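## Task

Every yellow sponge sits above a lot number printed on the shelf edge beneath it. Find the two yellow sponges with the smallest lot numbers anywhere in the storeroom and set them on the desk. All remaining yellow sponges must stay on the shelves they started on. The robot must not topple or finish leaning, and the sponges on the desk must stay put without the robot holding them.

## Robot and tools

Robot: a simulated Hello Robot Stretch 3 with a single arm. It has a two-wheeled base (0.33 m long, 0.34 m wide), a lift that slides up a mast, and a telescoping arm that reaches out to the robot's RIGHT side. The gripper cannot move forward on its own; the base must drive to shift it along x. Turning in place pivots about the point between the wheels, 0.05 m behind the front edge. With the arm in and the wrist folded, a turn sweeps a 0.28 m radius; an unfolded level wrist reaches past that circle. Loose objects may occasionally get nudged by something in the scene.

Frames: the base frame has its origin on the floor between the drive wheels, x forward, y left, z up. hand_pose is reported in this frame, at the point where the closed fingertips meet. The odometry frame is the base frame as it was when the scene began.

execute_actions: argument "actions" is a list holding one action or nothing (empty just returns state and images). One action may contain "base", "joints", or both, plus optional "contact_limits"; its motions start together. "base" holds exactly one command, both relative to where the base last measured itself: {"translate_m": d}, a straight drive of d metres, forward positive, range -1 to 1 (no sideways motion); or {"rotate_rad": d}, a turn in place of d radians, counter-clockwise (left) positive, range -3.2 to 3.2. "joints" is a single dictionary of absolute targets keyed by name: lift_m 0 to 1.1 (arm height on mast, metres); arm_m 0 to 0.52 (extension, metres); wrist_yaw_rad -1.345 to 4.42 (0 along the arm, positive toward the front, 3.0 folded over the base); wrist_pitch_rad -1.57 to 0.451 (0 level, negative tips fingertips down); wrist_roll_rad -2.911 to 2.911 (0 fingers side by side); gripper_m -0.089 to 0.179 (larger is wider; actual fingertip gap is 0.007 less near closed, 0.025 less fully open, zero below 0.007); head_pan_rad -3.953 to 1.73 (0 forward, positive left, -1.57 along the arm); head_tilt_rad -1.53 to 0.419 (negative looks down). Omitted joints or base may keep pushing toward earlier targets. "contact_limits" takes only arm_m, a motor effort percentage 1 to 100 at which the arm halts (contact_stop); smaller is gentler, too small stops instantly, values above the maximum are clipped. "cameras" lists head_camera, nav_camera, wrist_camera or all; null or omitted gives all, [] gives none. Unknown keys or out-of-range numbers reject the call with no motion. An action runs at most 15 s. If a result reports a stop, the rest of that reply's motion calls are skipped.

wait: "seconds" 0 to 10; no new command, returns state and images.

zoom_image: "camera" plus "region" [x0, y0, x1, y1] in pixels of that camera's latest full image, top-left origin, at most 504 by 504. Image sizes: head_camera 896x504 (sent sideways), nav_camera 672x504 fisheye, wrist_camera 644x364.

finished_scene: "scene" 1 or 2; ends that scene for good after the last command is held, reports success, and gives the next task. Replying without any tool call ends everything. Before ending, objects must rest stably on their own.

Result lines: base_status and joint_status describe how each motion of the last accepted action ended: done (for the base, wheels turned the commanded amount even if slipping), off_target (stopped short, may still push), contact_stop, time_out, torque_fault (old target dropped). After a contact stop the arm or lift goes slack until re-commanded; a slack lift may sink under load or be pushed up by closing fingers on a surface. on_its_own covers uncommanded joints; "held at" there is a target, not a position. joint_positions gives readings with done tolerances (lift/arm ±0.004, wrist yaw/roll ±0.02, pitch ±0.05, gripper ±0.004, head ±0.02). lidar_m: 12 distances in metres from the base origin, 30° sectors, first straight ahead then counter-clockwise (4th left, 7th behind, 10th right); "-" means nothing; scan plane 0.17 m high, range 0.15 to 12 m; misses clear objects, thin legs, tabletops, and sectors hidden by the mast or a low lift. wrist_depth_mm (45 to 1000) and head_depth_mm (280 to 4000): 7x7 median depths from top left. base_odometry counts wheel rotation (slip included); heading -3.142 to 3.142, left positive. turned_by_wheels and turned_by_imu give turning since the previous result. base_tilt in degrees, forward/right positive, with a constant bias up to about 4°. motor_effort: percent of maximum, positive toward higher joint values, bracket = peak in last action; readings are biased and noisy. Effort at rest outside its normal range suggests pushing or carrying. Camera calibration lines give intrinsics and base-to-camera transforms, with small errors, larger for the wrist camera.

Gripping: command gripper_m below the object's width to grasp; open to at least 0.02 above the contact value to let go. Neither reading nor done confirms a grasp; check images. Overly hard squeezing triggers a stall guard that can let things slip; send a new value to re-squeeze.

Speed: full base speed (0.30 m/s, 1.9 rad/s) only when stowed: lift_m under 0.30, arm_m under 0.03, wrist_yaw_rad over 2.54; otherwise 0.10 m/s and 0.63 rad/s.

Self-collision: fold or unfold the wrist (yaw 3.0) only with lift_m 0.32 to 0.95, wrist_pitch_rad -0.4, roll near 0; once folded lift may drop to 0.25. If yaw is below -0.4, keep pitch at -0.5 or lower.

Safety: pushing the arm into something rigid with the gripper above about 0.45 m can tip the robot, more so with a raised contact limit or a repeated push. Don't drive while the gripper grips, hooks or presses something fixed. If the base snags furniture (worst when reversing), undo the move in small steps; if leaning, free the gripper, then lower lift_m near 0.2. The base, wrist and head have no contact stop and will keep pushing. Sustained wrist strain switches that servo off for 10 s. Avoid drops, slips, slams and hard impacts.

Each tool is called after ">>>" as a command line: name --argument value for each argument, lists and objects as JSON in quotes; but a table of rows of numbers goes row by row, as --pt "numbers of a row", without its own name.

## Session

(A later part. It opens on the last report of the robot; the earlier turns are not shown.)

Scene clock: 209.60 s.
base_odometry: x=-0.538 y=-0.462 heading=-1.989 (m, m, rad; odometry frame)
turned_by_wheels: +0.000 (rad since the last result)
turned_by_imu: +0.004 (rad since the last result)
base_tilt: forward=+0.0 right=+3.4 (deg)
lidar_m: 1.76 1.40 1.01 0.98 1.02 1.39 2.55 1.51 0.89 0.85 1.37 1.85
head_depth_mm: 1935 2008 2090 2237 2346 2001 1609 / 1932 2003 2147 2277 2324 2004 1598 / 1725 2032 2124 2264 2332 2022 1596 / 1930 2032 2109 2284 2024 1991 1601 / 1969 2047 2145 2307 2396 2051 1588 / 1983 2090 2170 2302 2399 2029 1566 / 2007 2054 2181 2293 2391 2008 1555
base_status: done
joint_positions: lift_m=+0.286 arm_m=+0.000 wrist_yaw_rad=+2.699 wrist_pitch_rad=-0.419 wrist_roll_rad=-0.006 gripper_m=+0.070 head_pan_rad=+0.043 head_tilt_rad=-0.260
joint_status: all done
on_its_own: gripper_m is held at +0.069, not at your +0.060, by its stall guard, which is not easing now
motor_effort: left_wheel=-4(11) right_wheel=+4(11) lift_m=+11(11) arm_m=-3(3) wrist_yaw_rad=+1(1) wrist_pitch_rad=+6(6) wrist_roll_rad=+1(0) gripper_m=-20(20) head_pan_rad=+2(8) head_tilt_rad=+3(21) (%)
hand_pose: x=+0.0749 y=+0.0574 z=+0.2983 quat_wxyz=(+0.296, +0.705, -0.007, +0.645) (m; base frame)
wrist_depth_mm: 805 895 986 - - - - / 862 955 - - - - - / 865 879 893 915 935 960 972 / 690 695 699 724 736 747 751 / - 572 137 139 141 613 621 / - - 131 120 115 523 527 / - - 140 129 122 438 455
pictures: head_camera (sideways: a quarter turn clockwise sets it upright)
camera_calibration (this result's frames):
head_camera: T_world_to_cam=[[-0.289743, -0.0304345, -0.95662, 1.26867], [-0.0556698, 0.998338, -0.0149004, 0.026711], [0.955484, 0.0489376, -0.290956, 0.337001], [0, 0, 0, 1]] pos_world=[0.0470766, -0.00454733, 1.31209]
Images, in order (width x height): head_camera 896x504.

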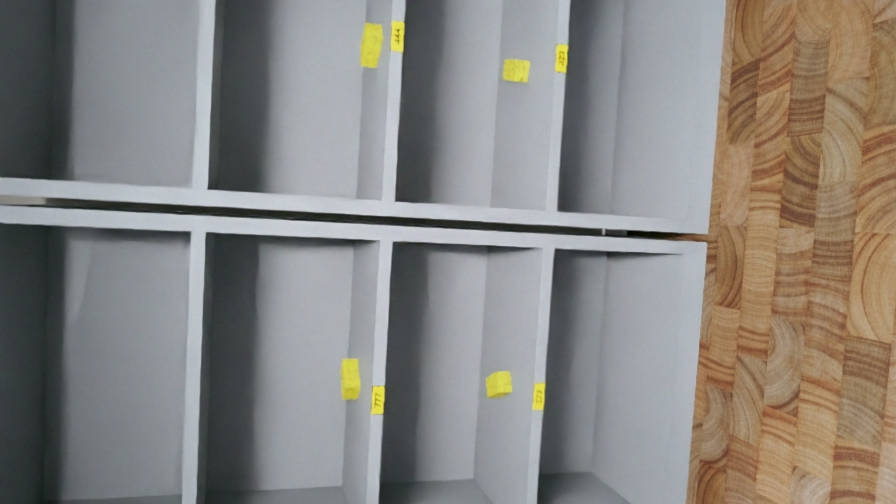

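>>> zoom_image --camera "head_camera" --region '[520,30,600,90]'

>>> zoom_image --camera "head_camera" --region '[360,360,560,430]'

>>> execute_actions --actions '[{"base":{"translate_m":-0.3},"joints":{"lift_m":0.85,"head_pan_rad":-1.57,"head_tilt_rad":-0.7}}]' --cameras '[]'

>>> execute_actions --actions '[{"joints":{"wrist_yaw_rad":0}}]' --cameras '["head_camera"]'

Region (520, 30, 600, 90) of head_camera's 896x504 image, scaled by 6.300, with more detail than that image has; it fills the top 378 rows of this view, and the rest is white.

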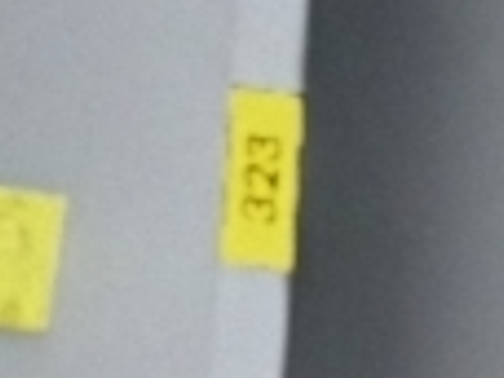

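Region (360, 360, 560, 430) of head_camera's 896x504 image, scaled by 2.520, with more detail than that image has; it fills the top 176 rows of this view, and the rest is white.

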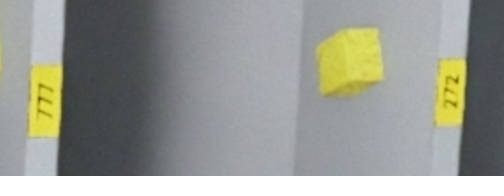

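Scene clock: 222.70 s.
base_odometry: x=-0.416 y=-0.188 heading=-1.990 (m, m, rad; odometry frame)
turned_by_wheels: +0.000 (rad since the last result)
turned_by_imu: +0.000 (rad since the last result)
base_tilt: forward=+0.1 right=+3.4 (deg)
lidar_m: 2.06 1.39 1.02 0.98 1.02 1.39 2.25 1.28 0.71 0.95 0.90 1.84
head_depth_mm: 1120 1265 1141 881 783 1441 - / 1130 1272 1130 879 1242 - - / 1135 1280 1124 874 1523 1450 - / 1141 1277 1114 868 1506 - - / 1142 1296 1107 864 1500 1436 1148 / 1148 1299 1108 860 1355 1353 1188 / 1154 1302 1093 858 1493 1352 1182
base_status: done
joint_positions: lift_m=+0.849 arm_m=+0.000 wrist_yaw_rad=+2.699 wrist_pitch_rad=-0.419 wrist_roll_rad=-0.006 gripper_m=+0.070 head_pan_rad=-1.563 head_tilt_rad=-0.691
joint_status: all done
on_its_own: gripper_m is held at +0.069, not at your +0.060, by its stall guard, which is not easing now
motor_effort: left_wheel=-4(16) right_wheel=+4(9) lift_m=+38(40) arm_m=-3(3) wrist_yaw_rad=+1(1) wrist_pitch_rad=+6(6) wrist_roll_rad=+0(0) gripper_m=-20(19) head_pan_rad=-2(30) head_tilt_rad=-3(23) (%)
hand_pose: x=+0.0749 y=+0.0574 z=+0.8617 quat_wxyz=(+0.296, +0.705, -0.007, +0.645) (m; base frame)
wrist_depth_mm: 788 877 969 - - - - / 850 958 - - - - - / 941 - - - - - - / - - - - - - - / - - 137 139 141 - - / - - 131 120 115 - - / - - 560 129 122 - -
pictures: none
No camera images: the call's "cameras" was empty. Leave "cameras" out to get every camera's image.

Scene clock: 225.03 s.
base_odometry: x=-0.416 y=-0.188 heading=-1.990 (m, m, rad; odometry frame)
turned_by_wheels: +0.000 (rad since the last result)
turned_by_imu: +0.000 (rad since the last result)
base_tilt: forward=+0.1 right=+3.4 (deg)
lidar_m: 2.06 1.40 1.02 0.98 1.02 1.39 2.25 1.28 0.71 0.95 0.90 1.85
head_depth_mm: 1120 1259 1136 879 783 1456 - / 1127 1266 1126 877 776 - - / 1138 1272 1119 874 747 - - / 1139 1282 1116 869 534 1413 1190 / 1143 1292 1111 869 769 1376 1188 / 1151 1299 1109 865 1360 1347 1174 / 1155 1304 1093 861 1484 1365 1182
base_status: not commanded
joint_positions: lift_m=+0.849 arm_m=+0.000 wrist_yaw_rad=+0.002 wrist_pitch_rad=-0.419 wrist_roll_rad=-0.006 gripper_m=+0.070 head_pan_rad=-1.563 head_tilt_rad=-0.691
joint_status: all done
on_its_own: gripper_m is held at +0.069, not at your +0.060, by its stall guard, which is not easing now
motor_effort: left_wheel=-4(4) right_wheel=+4(4) lift_m=+38(38) arm_m=-3(3) wrist_yaw_rad=-1(4) wrist_pitch_rad=+6(6) wrist_roll_rad=+0(0) gripper_m=-21(20) head_pan_rad=-3(3) head_tilt_rad=-2(3) (%)
hand_pose: x=-0.0210 y=-0.3695 z=+0.8617 quat_wxyz=(+0.694, +0.148, -0.689, -0.146) (m; base frame)
wrist_depth_mm: - - - - - - - / - 724 739 762 798 823 853 / 529 538 550 568 581 588 608 / 419 428 435 443 453 461 470 / 375 380 137 139 141 391 400 / - - 131 120 115 - - / - - 540 129 122 - -
pictures: head_camera (sideways: a quarter turn clockwise sets it upright)
camera_calibration (this result's frames):
head_camera: T_world_to_cam=[[-0.0231741, 0.664386, -0.74703, 0.993694], [0.999638, 0.025628, -0.00821768, 0.011567], [0.0136852, -0.74695, -0.664739, 0.829098], [0, 0, 0, 1]] pos_world=[0.000118887, -0.0411985, 1.29355]
Images, in order (width x height): head_camera 896x504.

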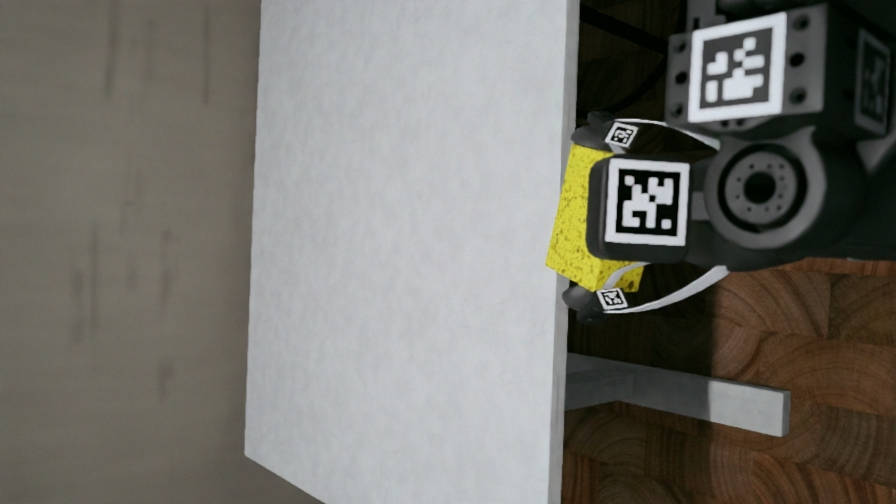

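>>> execute_actions --actions '[{"joints":{"arm_m":0.35,"wrist_pitch_rad":-0.2,"lift_m":0.77}}]' --cameras '[]'

>>> execute_actions --actions '[{"joints":{"lift_m":0.725}}]' --cameras '["wrist_camera"]'

Scene clock: 234.57 s.
base_odometry: x=-0.416 y=-0.188 heading=-1.990 (m, m, rad; odometry frame)
turned_by_wheels: +0.000 (rad since the last result)
turned_by_imu: +0.001 (rad since the last result)
base_tilt: forward=+0.0 right=+3.5 (deg)
lidar_m: 2.06 1.39 1.02 0.98 1.01 1.39 2.25 1.28 0.71 0.95 0.90 1.85
head_depth_mm: 1123 1262 1132 896 780 - - / 1122 1273 1175 - 1441 1388 1199 / 1133 1272 1200 - 1510 1386 1198 / 1131 1279 1158 841 1509 1374 1192 / 1139 1288 1110 866 1504 1377 1185 / 1137 1292 1106 862 1349 1341 1180 / 1147 1308 1099 857 1499 1355 1184
base_status: not commanded
joint_positions: lift_m=+0.771 arm_m=+0.350 wrist_yaw_rad=+0.001 wrist_pitch_rad=-0.225 wrist_roll_rad=-0.006 gripper_m=+0.070 head_pan_rad=-1.563 head_tilt_rad=-0.691
joint_status: all done
on_its_own: gripper_m is held at +0.069, not at your +0.060, by its stall guard, which is not easing now
motor_effort: left_wheel=-4(4) right_wheel=+4(4) lift_m=+11(34) arm_m=+3(3) wrist_yaw_rad=+0(2) wrist_pitch_rad=+8(9) wrist_roll_rad=+1(0) gripper_m=-20(20) head_pan_rad=-3(2) head_tilt_rad=-3(3) (%)
hand_pose: x=-0.0213 y=-0.7391 z=+0.8288 quat_wxyz=(+0.705, +0.080, -0.700, -0.079) (m; base frame)
wrist_depth_mm: 669 661 674 665 670 666 657 / 719 711 712 711 702 707 714 / 740 656 682 711 738 733 738 / 442 451 459 477 484 498 515 / 339 344 136 139 140 376 380 / 276 - 132 120 115 303 300 / 235 233 184 129 122 238 250
pictures: none
No camera images: the call's "cameras" was empty. Leave "cameras" out to get every camera's image.

Scene clock: 235.80 s.
base_odometry: x=-0.416 y=-0.188 heading=-1.990 (m, m, rad; odometry frame)
turned_by_wheels: +0.000 (rad since the last result)
turned_by_imu: +0.000 (rad since the last result)
base_tilt: forward=+0.1 right=+3.5 (deg)
lidar_m: 2.06 1.39 1.02 0.98 1.02 1.40 2.25 1.28 0.71 0.95 0.89 1.85
head_depth_mm: 1123 1257 1137 882 781 1366 - / 1125 1267 1127 - 1530 1355 1169 / 1132 1274 1121 - 1513 1390 1190 / 1144 1275 1115 841 1516 1371 1184 / 1144 1289 1107 867 1505 1377 1186 / 1152 1287 1102 861 1366 1343 1186 / 1154 1300 1097 855 1487 1361 1189
base_status: not commanded
joint_positions: lift_m=+0.726 arm_m=+0.350 wrist_yaw_rad=+0.001 wrist_pitch_rad=-0.225 wrist_roll_rad=-0.006 gripper_m=+0.070 head_pan_rad=-1.563 head_tilt_rad=-0.691
joint_status: all done
on_its_own: gripper_m is held at +0.069, not at your +0.060, by its stall guard, which is not easing now
motor_effort: left_wheel=-5(4) right_wheel=+4(4) lift_m=+11(13) arm_m=+3(3) wrist_yaw_rad=-1(1) wrist_pitch_rad=+9(8) wrist_roll_rad=+0(0) gripper_m=-20(20) head_pan_rad=-3(3) head_tilt_rad=-3(3) (%)
hand_pose: x=-0.0213 y=-0.7391 z=+0.7838 quat_wxyz=(+0.705, +0.080, -0.700, -0.079) (m; base frame)
wrist_depth_mm: 668 670 667 667 664 674 669 / 704 721 712 706 707 706 710 / 495 507 530 547 570 593 612 / 343 350 355 369 377 387 400 / 263 266 137 139 141 290 293 / 213 - 131 120 115 236 233 / 182 181 159 129 122 185 193
pictures: wrist_camera
camera_calibration (this result's frames):
wrist_camera: T_world_to_cam=[[-0.99903, -0.0127216, 0.0421676, -0.0614041], [-0.0437573, 0.395892, -0.917254, 1.04326], [-0.00502483, -0.918209, -0.396064, -0.206381], [0, 0, 0, 1]] pos_world=[-0.0167312, -0.603301, 0.877788]
Images, in order (width x height): wrist_camera 644x364.

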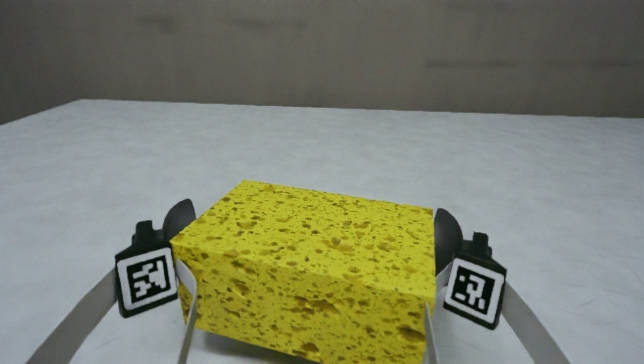

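>>> execute_actions --actions '[{"joints":{"lift_m":0.697}}]' --cameras '[]'

>>> execute_actions --actions '[{"joints":{"gripper_m":0.179}}]' --cameras '[]'

>>> execute_actions --actions '[{"joints":{"arm_m":0,"lift_m":0.72}}]' --cameras '["wrist_camera"]'

>>> execute_actions --actions '[{"base":{"translate_m":-0.25},"joints":{"wrist_yaw_rad":2.8,"wrist_pitch_rad":-0.4,"gripper_m":0.03,"lift_m":0.5}}]' --cameras '[]'

>>> execute_actions --actions '[{"joints":{"lift_m":0.285}}]' --cameras '[]'

>>> execute_actions --actions '[{"base":{"translate_m":-1.0}}]' --cameras '[]'

>>> execute_actions --actions '[{"base":{"translate_m":-0.45}}]' --cameras '[]'

>>> execute_actions --actions '[{"base":{"rotate_rad":1.57}}]' --cameras '[]'

>>> execute_actions --actions '[{"base":{"translate_m":1.0}}]' --cameras '[]'

Scene clock: 247.93 s.
base_odometry: x=-0.416 y=-0.188 heading=-1.990 (m, m, rad; odometry frame)
turned_by_wheels: +0.000 (rad since the last result)
turned_by_imu: +0.000 (rad since the last result)
base_tilt: forward=+0.1 right=+3.5 (deg)
lidar_m: 2.06 1.39 1.02 0.98 1.02 1.39 2.24 1.28 0.71 0.95 0.89 1.85
head_depth_mm: 1122 1257 1137 878 780 1365 - / 1127 1266 1128 933 - 1362 1190 / 1135 1278 1125 - 1562 1382 1199 / 1133 1277 1114 856 1507 1382 1192 / 1145 1285 1106 867 1503 1366 1186 / 1151 1298 1108 862 1355 1336 1180 / 1145 1302 1099 860 1495 1367 1182
base_status: not commanded
joint_positions: lift_m=+0.698 arm_m=+0.350 wrist_yaw_rad=+0.001 wrist_pitch_rad=-0.225 wrist_roll_rad=-0.006 gripper_m=+0.070 head_pan_rad=-1.563 head_tilt_rad=-0.691
joint_status: all done
on_its_own: gripper_m is held at +0.069, not at your +0.060, by its stall guard, which is not easing now
motor_effort: left_wheel=-5(5) right_wheel=+4(4) lift_m=+11(12) arm_m=+3(3) wrist_yaw_rad=+0(0) wrist_pitch_rad=+8(8) wrist_roll_rad=+0(0) gripper_m=-20(19) head_pan_rad=-2(2) head_tilt_rad=-3(3) (%)
hand_pose: x=-0.0213 y=-0.7391 z=+0.7558 quat_wxyz=(+0.705, +0.080, -0.700, -0.079) (m; base frame)
wrist_depth_mm: 670 667 672 668 671 661 664 / 711 693 704 692 691 708 716 / 401 415 430 448 467 483 507 / 280 286 291 300 309 318 326 / 215 217 136 139 140 238 241 / 178 - 131 120 115 193 191 / - 148 141 129 122 151 159
pictures: none
No camera images: the call's "cameras" was empty. Leave "cameras" out to get every camera's image.

Scene clock: 249.53 s.
base_odometry: x=-0.416 y=-0.188 heading=-1.990 (m, m, rad; odometry frame)
turned_by_wheels: +0.000 (rad since the last result)
turned_by_imu: +0.000 (rad since the last result)
base_tilt: forward=+0.1 right=+3.4 (deg)
lidar_m: 2.06 1.40 1.02 0.98 1.02 1.39 2.25 1.28 0.71 0.95 0.89 1.84
head_depth_mm: 1125 1267 1134 882 781 1363 - / 1127 1269 1128 938 - 1368 1187 / 1136 1287 1128 - 1555 1376 1198 / 1141 1291 1111 862 1512 1379 1191 / 1140 1284 1115 867 1496 1378 1194 / 1151 1295 1108 862 1352 1334 1185 / 1159 1309 1098 857 1501 1363 1181
base_status: not commanded
joint_positions: lift_m=+0.698 arm_m=+0.350 wrist_yaw_rad=+0.001 wrist_pitch_rad=-0.224 wrist_roll_rad=-0.006 gripper_m=+0.179 head_pan_rad=-1.563 head_tilt_rad=-0.691
joint_status: all done
motor_effort: left_wheel=-4(5) right_wheel=+4(4) lift_m=+11(11) arm_m=+3(3) wrist_yaw_rad=+0(0) wrist_pitch_rad=+8(9) wrist_roll_rad=+0(0) gripper_m=-1(84) head_pan_rad=-3(3) head_tilt_rad=-2(3) (%)
hand_pose: x=-0.0213 y=-0.7392 z=+0.7560 quat_wxyz=(+0.705, +0.080, -0.700, -0.079) (m; base frame)
wrist_depth_mm: 670 659 662 659 673 672 666 / 699 694 693 704 694 704 719 / 403 416 433 451 467 485 507 / 281 287 293 301 310 318 326 / 226 219 145 147 157 239 243 / - 170 127 121 124 188 199 / 145 149 140 126 118 156 153
pictures: none
No camera images: the call's "cameras" was empty. Leave "cameras" out to get every camera's image.

Scene clock: 253.30 s.
base_odometry: x=-0.416 y=-0.188 heading=-1.990 (m, m, rad; odometry frame)
turned_by_wheels: +0.000 (rad since the last result)
turned_by_imu: +0.000 (rad since the last result)
base_tilt: forward=+0.0 right=+3.5 (deg)
lidar_m: 2.06 1.39 1.02 0.98 1.02 1.39 2.25 1.28 0.71 0.95 0.89 1.85
head_depth_mm: 1115 1263 1137 881 780 1359 1243 / 1126 1267 1135 881 1006 1341 1247 / 1139 1281 1123 850 1513 1410 - / 1132 1286 1116 855 1509 1406 1168 / 1142 1289 1107 867 1505 1381 1190 / 1147 1300 1108 860 1349 1337 1180 / 1152 1307 1098 857 1495 1367 1188
base_status: not commanded
joint_positions: lift_m=+0.719 arm_m=+0.000 wrist_yaw_rad=+0.001 wrist_pitch_rad=-0.223 wrist_roll_rad=-0.006 gripper_m=+0.179 head_pan_rad=-1.563 head_tilt_rad=-0.691
joint_status: all done
motor_effort: left_wheel=-4(5) right_wheel=+4(4) lift_m=+38(40) arm_m=-3(2) wrist_yaw_rad=+0(1) wrist_pitch_rad=+8(8) wrist_roll_rad=+0(0) gripper_m=+0(1) head_pan_rad=-2(1) head_tilt_rad=-3(3) (%)
hand_pose: x=-0.0213 y=-0.3898 z=+0.7778 quat_wxyz=(+0.705, +0.079, -0.700, -0.079) (m; base frame)
wrist_depth_mm: - - - - - - - / - - 983 - - - - / 484 498 517 460 556 574 609 / 333 342 348 357 369 378 387 / - 742 - - 613 319 324 / - - - - - - - / - - - - - - 958
pictures: wrist_camera
camera_calibration (this result's frames):
wrist_camera: T_world_to_cam=[[-0.999032, -0.0124537, 0.0421899, -0.0566648], [-0.0436815, 0.394156, -0.918005, 0.899354], [-0.00519683, -0.918959, -0.394318, 0.110298], [0, 0, 0, 1]] pos_world=[-0.0167516, -0.253832, 0.871494]
Images, in order (width x height): wrist_camera 644x364.

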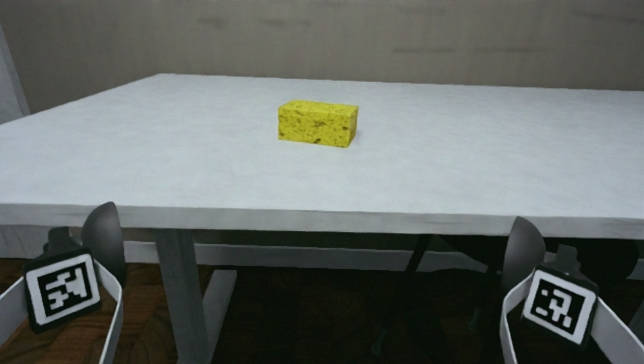

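Scene clock: 256.80 s.
base_odometry: x=-0.315 y=+0.040 heading=-1.990 (m, m, rad; odometry frame)
turned_by_wheels: +0.000 (rad since the last result)
turned_by_imu: -0.001 (rad since the last result)
base_tilt: forward=+0.0 right=+3.5 (deg)
lidar_m: 2.31 1.40 1.02 0.98 1.02 2.07 2.00 1.88 0.80 0.64 1.00 1.85
head_depth_mm: 1115 1263 1137 880 1146 1381 1197 / 1131 1276 1128 877 962 1353 1195 / 1132 1275 1123 874 1065 1363 1189 / 1141 1280 1115 868 1509 1376 1191 / 1141 1298 1113 863 1501 1375 1185 / 1152 1302 1105 845 1504 1373 1180 / 1156 1311 1092 862 1456 1352 1180
base_status: done
joint_positions: lift_m=+0.501 arm_m=+0.000 wrist_yaw_rad=+2.798 wrist_pitch_rad=-0.416 wrist_roll_rad=-0.006 gripper_m=+0.030 head_pan_rad=-1.563 head_tilt_rad=-0.691
joint_status: all done
motor_effort: left_wheel=-3(11) right_wheel=+4(4) lift_m=+11(34) arm_m=-2(3) wrist_yaw_rad=+2(3) wrist_pitch_rad=+5(7) wrist_roll_rad=+1(0) gripper_m=+0(83) head_pan_rad=-2(2) head_tilt_rad=-3(3) (%)
hand_pose: x=+0.0544 y=+0.0663 z=+0.5138 quat_wxyz=(+0.263, +0.704, +0.027, +0.659) (m; base frame)
wrist_depth_mm: 834 888 949 - - - - / 920 961 - - - - - / - - - - - - - / - - - - - - - / 845 883 935 907 943 939 958 / 746 780 - 751 804 791 788 / 651 - 659 668 676 691 695
pictures: none
No camera images: the call's "cameras" was empty. Leave "cameras" out to get every camera's image.

Scene clock: 259.60 s.
base_odometry: x=-0.315 y=+0.040 heading=-1.990 (m, m, rad; odometry frame)
turned_by_wheels: +0.000 (rad since the last result)
turned_by_imu: +0.000 (rad since the last result)
base_tilt: forward=+0.1 right=+3.5 (deg)
lidar_m: 2.31 1.40 1.02 0.98 1.01 2.08 2.00 1.89 0.80 0.64 1.00 1.85
head_depth_mm: 1121 1264 1133 881 1142 1399 1195 / 1131 1276 1127 876 964 1360 1196 / 1131 1280 1123 873 1067 1345 1192 / 1143 1278 1109 873 1499 1366 1188 / 1146 1292 1109 868 1496 1387 1181 / 1154 1294 1101 849 1498 1360 1187 / 1155 1303 1100 856 1448 1364 1181
base_status: not commanded
joint_positions: lift_m=+0.286 arm_m=+0.000 wrist_yaw_rad=+2.798 wrist_pitch_rad=-0.417 wrist_roll_rad=-0.006 gripper_m=+0.030 head_pan_rad=-1.563 head_tilt_rad=-0.691
joint_status: all done
motor_effort: left_wheel=-3(4) right_wheel=+4(4) lift_m=+11(11) arm_m=-2(2) wrist_yaw_rad=+2(2) wrist_pitch_rad=+6(5) wrist_roll_rad=+0(0) gripper_m=+0(1) head_pan_rad=-2(2) head_tilt_rad=-3(3) (%)
hand_pose: x=+0.0544 y=+0.0662 z=+0.2987 quat_wxyz=(+0.263, +0.704, +0.027, +0.659) (m; base frame)
wrist_depth_mm: 826 903 960 - - - - / 908 964 - - - - - / - 868 893 923 948 949 975 / - 703 705 725 737 754 761 / - 581 597 594 612 609 622 / 478 - - 489 528 521 529 / - - - 441 443 448 458
pictures: none
No camera images: the call's "cameras" was empty. Leave "cameras" out to get every camera's image.

Scene clock: 264.53 s.
base_odometry: x=+0.092 y=+0.954 heading=-1.990 (m, m, rad; odometry frame)
turned_by_wheels: +0.000 (rad since the last result)
turned_by_imu: -0.003 (rad since the last result)
base_tilt: forward=+0.0 right=+3.5 (deg)
lidar_m: 3.32 1.39 1.02 0.98 1.42 1.03 0.99 1.03 1.38 1.33 0.93 1.37
head_depth_mm: 1124 1267 1456 1691 1646 1384 1202 / 1133 1281 1451 1706 1639 1391 1195 / 1134 1287 1472 1715 1633 1382 1189 / 1141 1284 1467 1728 1628 1377 1189 / 1147 1291 1419 1729 1627 1372 1194 / 1150 1291 1102 863 1462 1368 1177 / 1157 1302 1097 859 1553 1360 1181
base_status: done
joint_positions: lift_m=+0.286 arm_m=+0.000 wrist_yaw_rad=+2.799 wrist_pitch_rad=-0.417 wrist_roll_rad=-0.006 gripper_m=+0.030 head_pan_rad=-1.563 head_tilt_rad=-0.691
joint_status: not commanded
motor_effort: left_wheel=-3(16) right_wheel=+3(7) lift_m=+11(11) arm_m=-2(2) wrist_yaw_rad=+1(1) wrist_pitch_rad=+6(5) wrist_roll_rad=+0(0) gripper_m=+1(1) head_pan_rad=-3(2) head_tilt_rad=-3(3) (%)
hand_pose: x=+0.0543 y=+0.0662 z=+0.2987 quat_wxyz=(+0.263, +0.704, +0.027, +0.659) (m; base frame)
wrist_depth_mm: - - 971 - - - - / - - - - - - - / - 893 889 915 934 964 980 / - 701 706 719 729 752 765 / - 585 597 590 619 608 619 / 478 - - 495 532 519 522 / - - - 438 445 449 452
pictures: none
No camera images: the call's "cameras" was empty. Leave "cameras" out to get every camera's image.

Scene clock: 267.70 s.
base_odometry: x=+0.275 y=+1.365 heading=-1.990 (m, m, rad; odometry frame)
turned_by_wheels: +0.000 (rad since the last result)
turned_by_imu: -0.001 (rad since the last result)
base_tilt: forward=+0.0 right=+3.5 (deg)
lidar_m: 3.77 1.39 1.09 2.18 0.78 0.57 0.54 0.56 0.77 1.33 1.16 1.52
head_depth_mm: 1127 1262 1458 1668 1585 1382 1199 / 1135 1286 1454 1706 1643 1397 1197 / 1143 1281 1469 1701 1628 1376 1191 / 1146 1284 1484 1709 1630 1362 1195 / 1149 1295 1485 1726 1610 1363 1185 / 1149 1302 1491 1740 1614 1370 1190 / 1156 1305 1513 1774 1620 1363 1179
base_status: done
joint_positions: lift_m=+0.286 arm_m=+0.000 wrist_yaw_rad=+2.799 wrist_pitch_rad=-0.417 wrist_roll_rad=-0.006 gripper_m=+0.030 head_pan_rad=-1.563 head_tilt_rad=-0.691
joint_status: not commanded
motor_effort: left_wheel=-3(15) right_wheel=+3(5) lift_m=+11(11) arm_m=-2(2) wrist_yaw_rad=+1(1) wrist_pitch_rad=+6(5) wrist_roll_rad=+0(0) gripper_m=+0(0) head_pan_rad=-2(2) head_tilt_rad=-3(2) (%)
hand_pose: x=+0.0543 y=+0.0662 z=+0.2987 quat_wxyz=(+0.263, +0.704, +0.027, +0.659) (m; base frame)
wrist_depth_mm: - - - - - - - / - - - - - - - / - 862 903 920 946 966 978 / - 697 707 729 735 736 759 / - 576 603 596 610 614 620 / 482 - - 490 524 517 523 / - - - 439 441 451 453
pictures: none
No camera images: the call's "cameras" was empty. Leave "cameras" out to get every camera's image.

Scene clock: 269.83 s.
base_odometry: x=+0.276 y=+1.365 heading=-0.420 (m, m, rad; odometry frame)
turned_by_wheels: +1.570 (rad since the last result)
turned_by_imu: +1.550 (rad since the last result)
base_tilt: forward=+0.0 right=+3.4 (deg)
lidar_m: 2.19 0.78 0.57 0.54 0.56 0.77 1.33 1.15 1.73 3.77 1.40 1.09
head_depth_mm: 3630 3241 2631 1999 1649 1386 1197 / 3652 3687 2560 1991 1639 1376 1190 / 3716 3618 2556 1983 1645 1382 1191 / 3588 3541 2537 1994 1627 1360 1195 / 3702 3533 2563 1987 1623 1380 1189 / 3606 3454 2518 1964 1619 1375 1182 / 2709 2893 2508 1976 1608 1362 1189
base_status: done
joint_positions: lift_m=+0.286 arm_m=+0.000 wrist_yaw_rad=+2.799 wrist_pitch_rad=-0.417 wrist_roll_rad=-0.006 gripper_m=+0.030 head_pan_rad=-1.563 head_tilt_rad=-0.692
joint_status: not commanded
motor_effort: left_wheel=-4(14) right_wheel=+4(14) lift_m=+11(11) arm_m=-3(2) wrist_yaw_rad=+1(1) wrist_pitch_rad=+5(6) wrist_roll_rad=+0(0) gripper_m=+0(0) head_pan_rad=-2(3) head_tilt_rad=-3(3) (%)
hand_pose: x=+0.0543 y=+0.0662 z=+0.2987 quat_wxyz=(+0.263, +0.704, +0.027, +0.659) (m; base frame)
wrist_depth_mm: 475 503 545 591 652 721 821 / 513 542 587 656 730 802 919 / - 595 644 715 800 887 976 / - 635 674 714 739 755 756 / - 584 603 587 612 613 617 / 478 - - 488 526 521 525 / - - - 437 443 449 455
pictures: none
No camera images: the call's "cameras" was empty. Leave "cameras" out to get every camera's image.

Scene clock: 274.83 s.
base_odometry: x=+1.189 y=+0.957 heading=-0.420 (m, m, rad; odometry frame)
turned_by_wheels: +0.000 (rad since the last result)
turned_by_imu: +0.004 (rad since the last result)
base_tilt: forward=+0.0 right=+3.4 (deg)
lidar_m: 1.45 0.79 0.57 0.55 0.57 0.78 2.11 2.03 2.72 0.47 0.49 1.50
head_depth_mm: 3457 3646 2632 2017 1629 1391 1199 / 3650 3678 2607 2007 1652 1388 1193 / 394 3093 2450 1931 1635 1382 1197 / 383 431 492 575 691 895 1153 / 384 433 495 579 694 868 1123 / 385 435 498 582 701 883 1134 / 386 436 500 586 709 884 1140
base_status: done
joint_positions: lift_m=+0.286 arm_m=+0.000 wrist_yaw_rad=+2.799 wrist_pitch_rad=-0.417 wrist_roll_rad=-0.006 gripper_m=+0.030 head_pan_rad=-1.563 head_tilt_rad=-0.692
joint_status: not commanded
motor_effort: left_wheel=-5(11) right_wheel=+4(12) lift_m=+11(11) arm_m=-3(3) wrist_yaw_rad=+1(1) wrist_pitch_rad=+6(6) wrist_roll_rad=+0(0) gripper_m=+0(0) head_pan_rad=-2(1) head_tilt_rad=-2(2) (%)
hand_pose: x=+0.0542 y=+0.0662 z=+0.2986 quat_wxyz=(+0.263, +0.704, +0.027, +0.659) (m; base frame)
wrist_depth_mm: 479 512 552 598 653 738 822 / 521 550 598 657 730 842 934 / - 605 650 730 812 894 971 / - 646 676 727 734 741 754 / - 585 600 591 611 617 619 / 478 - - 491 529 518 522 / - - - 436 439 447 457
pictures: none
No camera images: the call's "cameras" was empty. Leave "cameras" out to get every camera's image.

>>> execute_actions --actions '[{"base":{"translate_m":0.98}}]' --cameras '[]'

>>> execute_actions --actions '[{"base":{"rotate_rad":-1.59}}]' --cameras '[]'

>>> execute_actions --actions '[{"base":{"translate_m":1.0}}]' --cameras '[]'

>>> execute_actions --actions '[{"base":{"translate_m":0.86}}]' --cameras '[]'

>>> execute_actions --actions '[{"joints":{"lift_m":0.52}}]' --cameras '[]'

>>> execute_actions --actions '[{"joints":{"wrist_yaw_rad":0,"gripper_m":0.179,"head_tilt_rad":-0.9}}]' --cameras '[]'

>>> execute_actions --actions '[{"joints":{"wrist_pitch_rad":-0.2,"arm_m":0.12}}]' --cameras '["head_camera","wrist_camera"]'

Scene clock: 294.47 s.
base_odometry: x=+2.083 y=+0.557 heading=-0.420 (m, m, rad; odometry frame)
turned_by_wheels: +0.000 (rad since the last result)
turned_by_imu: +0.004 (rad since the last result)
base_tilt: forward=+0.0 right=+3.4 (deg)
lidar_m: 0.46 0.48 0.58 0.56 0.58 0.79 2.17 0.73 1.43 1.83 0.66 0.48
head_depth_mm: 2085 2134 2353 1827 1642 1377 1207 / 3570 3196 2497 2025 1655 1392 1201 / 3733 3666 2597 2000 1630 1374 1184 / 3839 3611 2534 1973 1626 1374 1193 / 3072 3175 2535 1993 1623 1374 1190 / 1786 1864 1935 1871 1605 1365 1184 / 1254 1294 1329 1381 1410 1323 1174
base_status: done
joint_positions: lift_m=+0.286 arm_m=+0.000 wrist_yaw_rad=+2.799 wrist_pitch_rad=-0.417 wrist_roll_rad=-0.006 gripper_m=+0.030 head_pan_rad=-1.563 head_tilt_rad=-0.692
joint_status: not commanded
motor_effort: left_wheel=-4(12) right_wheel=+4(11) lift_m=+11(11) arm_m=-3(3) wrist_yaw_rad=+1(1) wrist_pitch_rad=+6(6) wrist_roll_rad=+0(0) gripper_m=-1(0) head_pan_rad=-1(2) head_tilt_rad=-3(3) (%)
hand_pose: x=+0.0542 y=+0.0662 z=+0.2986 quat_wxyz=(+0.263, +0.704, +0.027, +0.659) (m; base frame)
wrist_depth_mm: 484 514 554 603 652 522 401 / 521 553 605 668 710 538 411 / - 604 657 721 765 551 421 / - 646 686 723 711 565 433 / - 579 598 592 609 572 438 / 476 - - 488 524 516 443 / - - - 438 444 453 437
pictures: none
No camera images: the call's "cameras" was empty. Leave "cameras" out to get every camera's image.

Scene clock: 296.73 s.
base_odometry: x=+2.083 y=+0.557 heading=-2.010 (m, m, rad; odometry frame)
turned_by_wheels: -1.590 (rad since the last result)
turned_by_imu: -1.569 (rad since the last result)
base_tilt: forward=+0.0 right=+3.4 (deg)
lidar_m: 1.94 0.67 0.48 0.46 0.48 0.58 0.56 0.58 0.78 2.02 0.73 1.40
head_depth_mm: 1885 1854 1793 1772 1590 1391 1197 / 2844 2884 2491 2021 1636 1371 1190 / 2921 3256 2556 2009 1626 1373 1196 / 2962 3249 2545 2000 1627 1380 1194 / 2957 3195 2573 1980 1619 1374 1182 / 2893 3180 2575 1952 1618 1377 1183 / 2839 3244 2521 1940 1493 1334 1179
base_status: done
joint_positions: lift_m=+0.286 arm_m=+0.000 wrist_yaw_rad=+2.799 wrist_pitch_rad=-0.417 wrist_roll_rad=-0.006 gripper_m=+0.030 head_pan_rad=-1.563 head_tilt_rad=-0.692
joint_status: not commanded
motor_effort: left_wheel=+3(15) right_wheel=-2(7) lift_m=+11(11) arm_m=-3(3) wrist_yaw_rad=+1(1) wrist_pitch_rad=+6(5) wrist_roll_rad=+0(1) gripper_m=+0(1) head_pan_rad=-2(2) head_tilt_rad=-3(3) (%)
hand_pose: x=+0.0542 y=+0.0662 z=+0.2986 quat_wxyz=(+0.263, +0.704, +0.027, +0.659) (m; base frame)
wrist_depth_mm: 405 433 469 516 564 640 721 / 438 466 510 564 628 715 821 / - 504 561 626 703 795 906 / - 545 598 660 732 753 757 / - 577 602 594 612 608 630 / 477 - - 490 525 513 528 / - - - 439 443 448 452
pictures: none
No camera images: the call's "cameras" was empty. Leave "cameras" out to get every camera's image.

Scene clock: 301.73 s.
base_odometry: x=+1.658 y=-0.348 heading=-2.010 (m, m, rad; odometry frame)
turned_by_wheels: +0.000 (rad since the last result)
turned_by_imu: +0.004 (rad since the last result)
base_tilt: forward=+0.1 right=+3.5 (deg)
lidar_m: 1.99 0.70 0.50 0.48 0.50 0.67 1.56 1.61 0.73 0.99 0.64 1.38
head_depth_mm: 829 833 618 1171 959 1273 1180 / 836 826 612 1174 959 1275 1178 / 837 814 610 1167 949 1267 1179 / 839 808 605 1147 946 1269 1193 / 841 803 603 1159 946 1268 1182 / 847 800 600 1144 943 1281 1188 / 846 791 622 1039 940 1132 1179
base_status: done
joint_positions: lift_m=+0.286 arm_m=+0.000 wrist_yaw_rad=+2.799 wrist_pitch_rad=-0.417 wrist_roll_rad=-0.006 gripper_m=+0.030 head_pan_rad=-1.563 head_tilt_rad=-0.692
joint_status: not commanded
motor_effort: left_wheel=+2(16) right_wheel=-2(5) lift_m=+11(11) arm_m=-3(2) wrist_yaw_rad=+1(2) wrist_pitch_rad=+6(6) wrist_roll_rad=+0(0) gripper_m=-1(0) head_pan_rad=-3(3) head_tilt_rad=-2(3) (%)
hand_pose: x=+0.0542 y=+0.0662 z=+0.2986 quat_wxyz=(+0.263, +0.704, +0.027, +0.659) (m; base frame)
wrist_depth_mm: 423 448 481 532 592 656 739 / 455 485 525 580 646 729 837 / - 521 582 638 732 824 911 / - 574 623 696 725 745 759 / - 582 604 592 615 607 626 / 480 - - 493 529 518 521 / - - - 438 440 451 450
pictures: none
No camera images: the call's "cameras" was empty. Leave "cameras" out to get every camera's image.

Scene clock: 306.30 s.
base_odometry: x=+1.292 y=-1.127 heading=-2.010 (m, m, rad; odometry frame)
turned_by_wheels: +0.000 (rad since the last result)
turned_by_imu: +0.004 (rad since the last result)
base_tilt: forward=+0.1 right=+3.5 (deg)
lidar_m: 2.02 0.71 0.51 0.50 0.51 0.69 1.85 1.40 0.67 0.98 0.67 0.73
head_depth_mm: 820 834 592 1151 964 1185 1177 / 821 823 589 1155 953 1255 1177 / 825 818 587 1159 953 1266 1166 / 828 766 605 1163 922 1260 1179 / 833 805 602 1156 945 1260 1179 / 834 795 600 1143 943 1262 1181 / 832 790 594 1134 938 1228 1183
base_status: done
joint_positions: lift_m=+0.286 arm_m=+0.000 wrist_yaw_rad=+2.799 wrist_pitch_rad=-0.417 wrist_roll_rad=-0.006 gripper_m=+0.030 head_pan_rad=-1.563 head_tilt_rad=-0.692
joint_status: not commanded
motor_effort: left_wheel=+2(14) right_wheel=-1(5) lift_m=+11(11) arm_m=-2(3) wrist_yaw_rad=+1(1) wrist_pitch_rad=+6(6) wrist_roll_rad=+0(0) gripper_m=+0(0) head_pan_rad=-2(3) head_tilt_rad=-3(2) (%)
hand_pose: x=+0.0542 y=+0.0662 z=+0.2986 quat_wxyz=(+0.263, +0.704, +0.027, +0.659) (m; base frame)
wrist_depth_mm: 432 459 495 547 601 675 752 / 463 493 540 602 665 749 864 / - 538 587 651 744 839 927 / - 583 639 692 731 738 774 / - 574 598 597 619 618 617 / 478 - - 489 527 518 523 / - - - 441 442 451 454
pictures: none
No camera images: the call's "cameras" was empty. Leave "cameras" out to get every camera's image.

Scene clock: 309.27 s.
base_odometry: x=+1.292 y=-1.127 heading=-2.010 (m, m, rad; odometry frame)
turned_by_wheels: +0.000 (rad since the last result)
turned_by_imu: +0.000 (rad since the last result)
base_tilt: forward=+0.1 right=+3.4 (deg)
lidar_m: 2.02 0.71 0.52 0.49 0.51 0.69 1.85 1.41 0.67 0.98 0.67 0.73
head_depth_mm: 824 832 592 1148 957 1187 1179 / 823 821 589 1158 953 1248 1172 / 829 817 586 1160 950 1269 1170 / 830 763 605 1158 927 1265 1174 / 829 806 602 1149 943 1263 1185 / 832 796 598 1148 941 1257 1180 / 838 794 594 1137 937 1227 1180
base_status: not commanded
joint_positions: lift_m=+0.519 arm_m=+0.000 wrist_yaw_rad=+2.799 wrist_pitch_rad=-0.417 wrist_roll_rad=-0.006 gripper_m=+0.030 head_pan_rad=-1.563 head_tilt_rad=-0.692
joint_status: all done
motor_effort: left_wheel=+2(1) right_wheel=-1(1) lift_m=+38(39) arm_m=-3(3) wrist_yaw_rad=+1(1) wrist_pitch_rad=+6(6) wrist_roll_rad=+0(0) gripper_m=+0(0) head_pan_rad=-1(2) head_tilt_rad=-3(3) (%)
hand_pose: x=+0.0542 y=+0.0662 z=+0.5321 quat_wxyz=(+0.263, +0.704, +0.027, +0.659) (m; base frame)
wrist_depth_mm: 432 457 499 541 603 667 759 / 465 493 537 595 661 751 858 / - 541 592 663 739 854 998 / - 597 659 745 839 973 - / - 666 713 823 926 967 975 / 640 730 - 777 830 816 823 / 659 - 679 691 693 710 711
pictures: none
No camera images: the call's "cameras" was empty. Leave "cameras" out to get every camera's image.

Scene clock: 311.67 s.
base_odometry: x=+1.292 y=-1.127 heading=-2.010 (m, m, rad; odometry frame)
turned_by_wheels: +0.000 (rad since the last result)
turned_by_imu: +0.000 (rad since the last result)
base_tilt: forward=+0.0 right=+3.5 (deg)
lidar_m: 2.02 0.71 0.52 0.49 0.51 0.69 1.85 1.41 0.67 0.97 0.67 0.73
head_depth_mm: 669 547 1128 957 1275 1260 1131 / 669 557 1121 957 1311 1259 - / 616 555 1124 953 1345 1261 - / 612 554 1112 931 1344 1287 - / 659 551 1109 944 1334 1257 1121 / 655 548 1105 943 1334 1258 1122 / 651 549 1109 942 1287 1248 1121
base_status: not commanded
joint_positions: lift_m=+0.519 arm_m=+0.000 wrist_yaw_rad=+0.002 wrist_pitch_rad=-0.417 wrist_roll_rad=-0.006 gripper_m=+0.179 head_pan_rad=-1.563 head_tilt_rad=-0.888
joint_status: all done
motor_effort: left_wheel=+2(2) right_wheel=-1(1) lift_m=+38(38) arm_m=-3(3) wrist_yaw_rad=-1(2) wrist_pitch_rad=+6(6) wrist_roll_rad=+0(0) gripper_m=+1(85) head_pan_rad=-2(3) head_tilt_rad=-4(17) (%)
hand_pose: x=-0.0210 y=-0.3698 z=+0.5321 quat_wxyz=(+0.694, +0.148, -0.689, -0.146) (m; base frame)
wrist_depth_mm: 470 490 509 404 566 593 485 / 315 323 332 343 353 365 375 / 413 301 302 298 303 300 304 / 596 888 922 945 924 700 470 / 558 804 808 823 829 753 470 / - 675 691 694 704 706 455 / 572 597 603 607 610 609 543
pictures: none
No camera images: the call's "cameras" was empty. Leave "cameras" out to get every camera's image.

Scene clock: 313.80 s.
base_odometry: x=+1.292 y=-1.127 heading=-2.010 (m, m, rad; odometry frame)
turned_by_wheels: +0.000 (rad since the last result)
turned_by_imu: +0.000 (rad since the last result)
base_tilt: forward=+0.0 right=+3.5 (deg)
lidar_m: 2.02 0.71 0.51 0.49 0.51 0.69 1.85 1.41 0.67 0.98 0.67 0.73
head_depth_mm: 670 547 1123 957 1273 1266 1134 / 665 556 1121 955 1327 1260 - / 616 554 1119 950 1361 1218 1148 / 611 552 1116 928 1373 1232 1154 / 658 550 1106 947 1321 1265 1129 / 652 548 1107 949 1338 1249 1123 / 650 549 1105 941 1290 1248 1124
base_status: not commanded
joint_positions: lift_m=+0.519 arm_m=+0.120 wrist_yaw_rad=+0.001 wrist_pitch_rad=-0.223 wrist_roll_rad=-0.006 gripper_m=+0.179 head_pan_rad=-1.563 head_tilt_rad=-0.889
joint_status: all done
motor_effort: left_wheel=+2(2) right_wheel=-1(1) lift_m=+38(38) arm_m=+3(1) wrist_yaw_rad=+0(2) wrist_pitch_rad=+8(7) wrist_roll_rad=+0(0) gripper_m=-1(1) head_pan_rad=-2(2) head_tilt_rad=-4(4) (%)
hand_pose: x=-0.0212 y=-0.5092 z=+0.5777 quat_wxyz=(+0.705, +0.080, -0.700, -0.078) (m; base frame)
wrist_depth_mm: 547 558 561 557 560 562 476 / 576 596 590 593 598 593 474 / 436 450 462 358 504 528 453 / 301 307 297 288 334 342 351 / 242 236 238 243 249 255 260 / - 197 196 200 201 201 214 / 629 684 666 679 679 599 463
pictures: head_camera (sideways: a quarter turn clockwise sets it upright), wrist_camera
camera_calibration (this result's frames):
head_camera: T_world_to_cam=[[-0.0238715, 0.797846, -0.602388, 0.805217], [0.99964, 0.0264523, -0.00457851, 0.0068275], [0.0122816, -0.60228, -0.79819, 1.00266], [0, 0, 0, 1]] pos_world=[0.0000824746, -0.0387397, 1.28539]
wrist_camera: T_world_to_cam=[[-0.999025, -0.0129856, 0.042185, -0.0498518], [-0.0438848, 0.394541, -0.91783, 0.762815], [-0.00472513, -0.918787, -0.394726, -0.0780012], [0, 0, 0, 1]] pos_world=[-0.0166958, -0.373276, 0.671448]
Images, in order (width x height): head_camera 896x504, wrist_camera 644x364.

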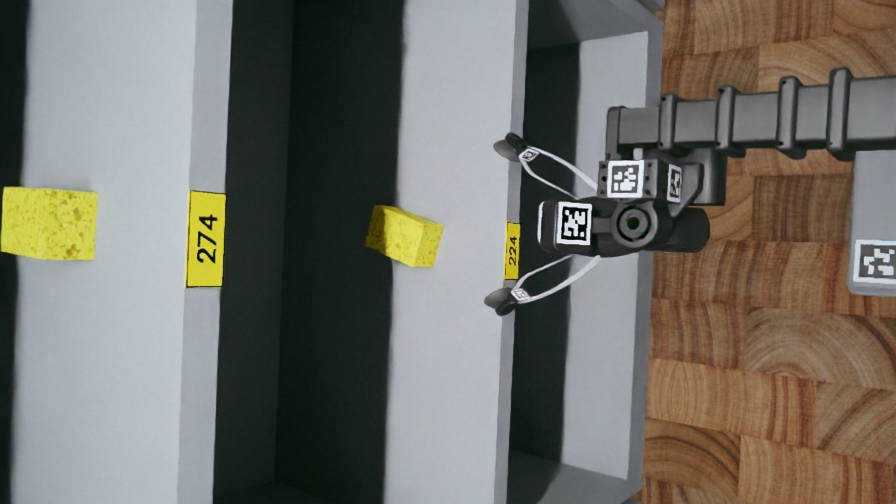

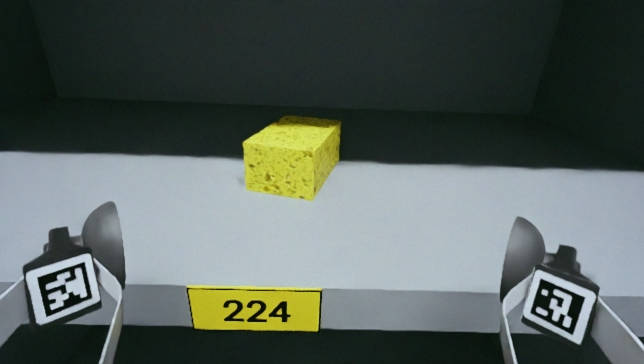

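>>> execute_actions --actions '[{"base":{"translate_m":0.02},"joints":{"lift_m":0.51,"arm_m":0.31}}]' --cameras '["wrist_camera"]'

>>> execute_actions --actions '[{"joints":{"gripper_m":0.03}}]' --cameras '["wrist_camera"]'

>>> execute_actions --actions '[{"joints":{"lift_m":0.55}}]' --cameras '["wrist_camera"]'

Scene clock: 322.50 s.
base_odometry: x=+1.284 y=-1.145 heading=-2.010 (m, m, rad; odometry frame)
turned_by_wheels: +0.000 (rad since the last result)
turned_by_imu: +0.001 (rad since the last result)
base_tilt: forward=+0.1 right=+3.5 (deg)
lidar_m: 2.02 0.72 0.51 0.49 0.51 0.69 1.85 0.75 0.68 0.98 0.66 1.37
head_depth_mm: 669 546 1117 953 1282 1266 1135 / 665 557 1121 975 1318 1262 - / 607 553 1113 980 1313 1264 1151 / 634 551 1109 945 1337 1254 1156 / 657 551 1121 946 1333 1256 1121 / 654 549 1108 942 1334 1259 1125 / 650 551 1079 939 1260 1245 1118
base_status: done
joint_positions: lift_m=+0.511 arm_m=+0.310 wrist_yaw_rad=+0.001 wrist_pitch_rad=-0.223 wrist_roll_rad=-0.006 gripper_m=+0.179 head_pan_rad=-1.563 head_tilt_rad=-0.889
joint_status: all done
motor_effort: left_wheel=+2(9) right_wheel=-1(4) lift_m=+11(33) arm_m=+3(2) wrist_yaw_rad=-1(1) wrist_pitch_rad=+8(8) wrist_roll_rad=+0(0) gripper_m=+0(1) head_pan_rad=-3(2) head_tilt_rad=-4(4) (%)
hand_pose: x=-0.0213 y=-0.6993 z=+0.5694 quat_wxyz=(+0.705, +0.079, -0.700, -0.078) (m; base frame)
wrist_depth_mm: 375 376 380 378 380 382 383 / 398 402 402 402 406 409 407 / 406 415 419 419 424 427 430 / 283 288 294 302 312 319 328 / 226 220 212 147 221 238 243 / - 176 116 118 179 188 200 / 145 148 103 98 154 156 153
pictures: wrist_camera
camera_calibration (this result's frames):
wrist_camera: T_world_to_cam=[[-0.999029, -0.0126759, 0.0421927, -0.0518251], [-0.0437727, 0.393961, -0.918084, 0.829889], [-0.00498471, -0.91904, -0.394133, -0.25643], [0, 0, 0, 1]] pos_world=[-0.0167265, -0.56327, 0.663027]
Images, in order (width x height): wrist_camera 644x364.

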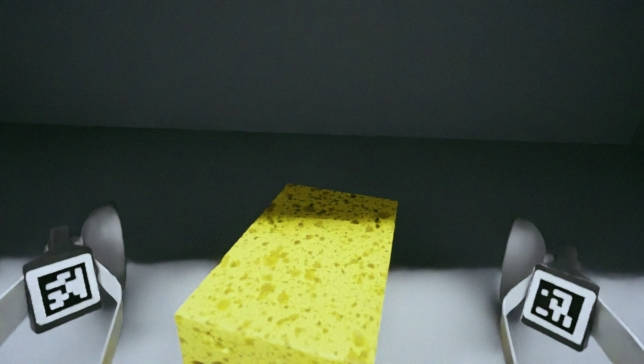

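Scene clock: 325.00 s.
base_odometry: x=+1.284 y=-1.145 heading=-2.010 (m, m, rad; odometry frame)
turned_by_wheels: +0.000 (rad since the last result)
turned_by_imu: +0.000 (rad since the last result)
base_tilt: forward=+0.0 right=+3.5 (deg)
lidar_m: 2.01 0.71 0.52 0.49 0.51 0.69 1.85 0.75 0.68 0.97 0.66 1.37
head_depth_mm: 669 546 1124 956 1278 1263 1138 / 667 557 1117 968 1318 1266 - / 612 553 1117 993 1317 1265 1143 / 633 552 1114 946 1337 1255 1150 / 657 549 1113 948 1342 1260 1131 / 654 547 1106 941 1326 1245 1120 / 651 549 1077 942 1272 1249 1118
base_status: not commanded
joint_positions: lift_m=+0.511 arm_m=+0.310 wrist_yaw_rad=-0.002 wrist_pitch_rad=-0.199 wrist_roll_rad=-0.005 gripper_m=+0.031 head_pan_rad=-1.563 head_tilt_rad=-0.889
joint_status: all done
motor_effort: left_wheel=+1(2) right_wheel=-1(1) lift_m=+11(11) arm_m=+3(3) wrist_yaw_rad=+1(2) wrist_pitch_rad=+0(8) wrist_roll_rad=+0(1) gripper_m=-17(96) head_pan_rad=-2(2) head_tilt_rad=-4(4) (%)
hand_pose: x=-0.0219 y=-0.7011 z=+0.5751 quat_wxyz=(+0.705, +0.070, -0.702, -0.071) (m; base frame)
wrist_depth_mm: 376 379 379 381 381 383 384 / 399 397 400 401 402 403 407 / 414 420 421 424 427 431 435 / 303 312 318 326 338 346 354 / 230 234 161 151 249 252 257 / 184 189 121 121 - 199 201 / 154 156 109 103 161 164 166
pictures: wrist_camera
camera_calibration (this result's frames):
wrist_camera: T_world_to_cam=[[-0.999095, -0.00893527, 0.0415941, -0.0497583], [-0.0419272, 0.372556, -0.927062, 0.826037], [-0.0072126, -0.927967, -0.372593, -0.274561], [0, 0, 0, 1]] pos_world=[-0.0170602, -0.562973, 0.665558]
Images, in order (width x height): wrist_camera 644x364.

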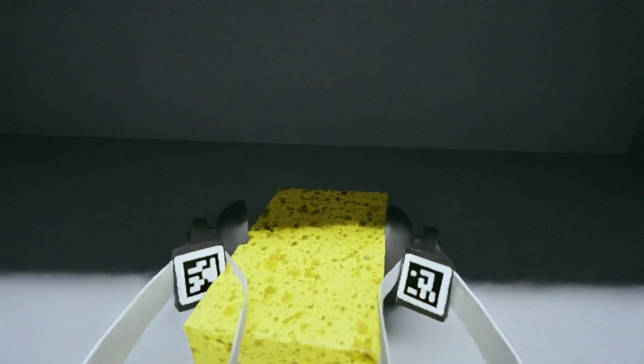

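Scene clock: 326.17 s.
base_odometry: x=+1.284 y=-1.145 heading=-2.010 (m, m, rad; odometry frame)
turned_by_wheels: +0.000 (rad since the last result)
turned_by_imu: +0.000 (rad since the last result)
base_tilt: forward=+0.0 right=+3.4 (deg)
lidar_m: 2.02 0.71 0.52 0.50 0.51 0.69 1.85 0.75 0.68 0.98 0.66 1.37
head_depth_mm: 668 545 1116 953 1285 1263 1134 / 664 556 1120 976 1316 - - / 606 554 1120 - 1336 1264 1152 / 631 551 1114 946 1340 1257 1154 / 653 549 1110 941 1328 1252 1127 / 652 547 1104 946 1320 1257 1121 / 648 549 1073 943 1266 1250 1123
base_status: not commanded
joint_positions: lift_m=+0.549 arm_m=+0.310 wrist_yaw_rad=-0.002 wrist_pitch_rad=-0.219 wrist_roll_rad=-0.005 gripper_m=+0.031 head_pan_rad=-1.563 head_tilt_rad=-0.889
joint_status: all done
motor_effort: left_wheel=+1(1) right_wheel=-1(1) lift_m=+38(38) arm_m=+2(3) wrist_yaw_rad=+1(1) wrist_pitch_rad=+6(7) wrist_roll_rad=+0(0) gripper_m=-17(17) head_pan_rad=-3(3) head_tilt_rad=-3(3) (%)
hand_pose: x=-0.0219 y=-0.6996 z=+0.6088 quat_wxyz=(+0.705, +0.077, -0.701, -0.078) (m; base frame)
wrist_depth_mm: 376 379 378 380 379 383 381 / 398 400 403 404 404 406 407 / 429 425 430 434 433 434 437 / 371 379 389 398 411 421 427 / 284 287 161 151 308 312 319 / 230 240 124 123 - 248 251 / 193 195 109 104 201 205 208
pictures: wrist_camera
camera_calibration (this result's frames):
wrist_camera: T_world_to_cam=[[-0.999095, -0.0097669, 0.0413943, -0.0515998], [-0.0419206, 0.390435, -0.919675, 0.864773], [-0.00717941, -0.920579, -0.390492, -0.244544], [0, 0, 0, 1]] pos_world=[-0.0170571, -0.563264, 0.701954]
Images, in order (width x height): wrist_camera 644x364.

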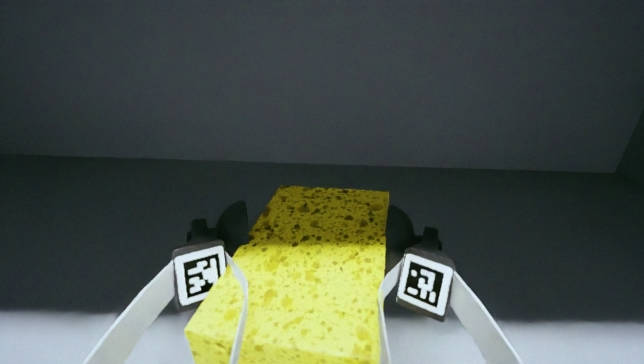

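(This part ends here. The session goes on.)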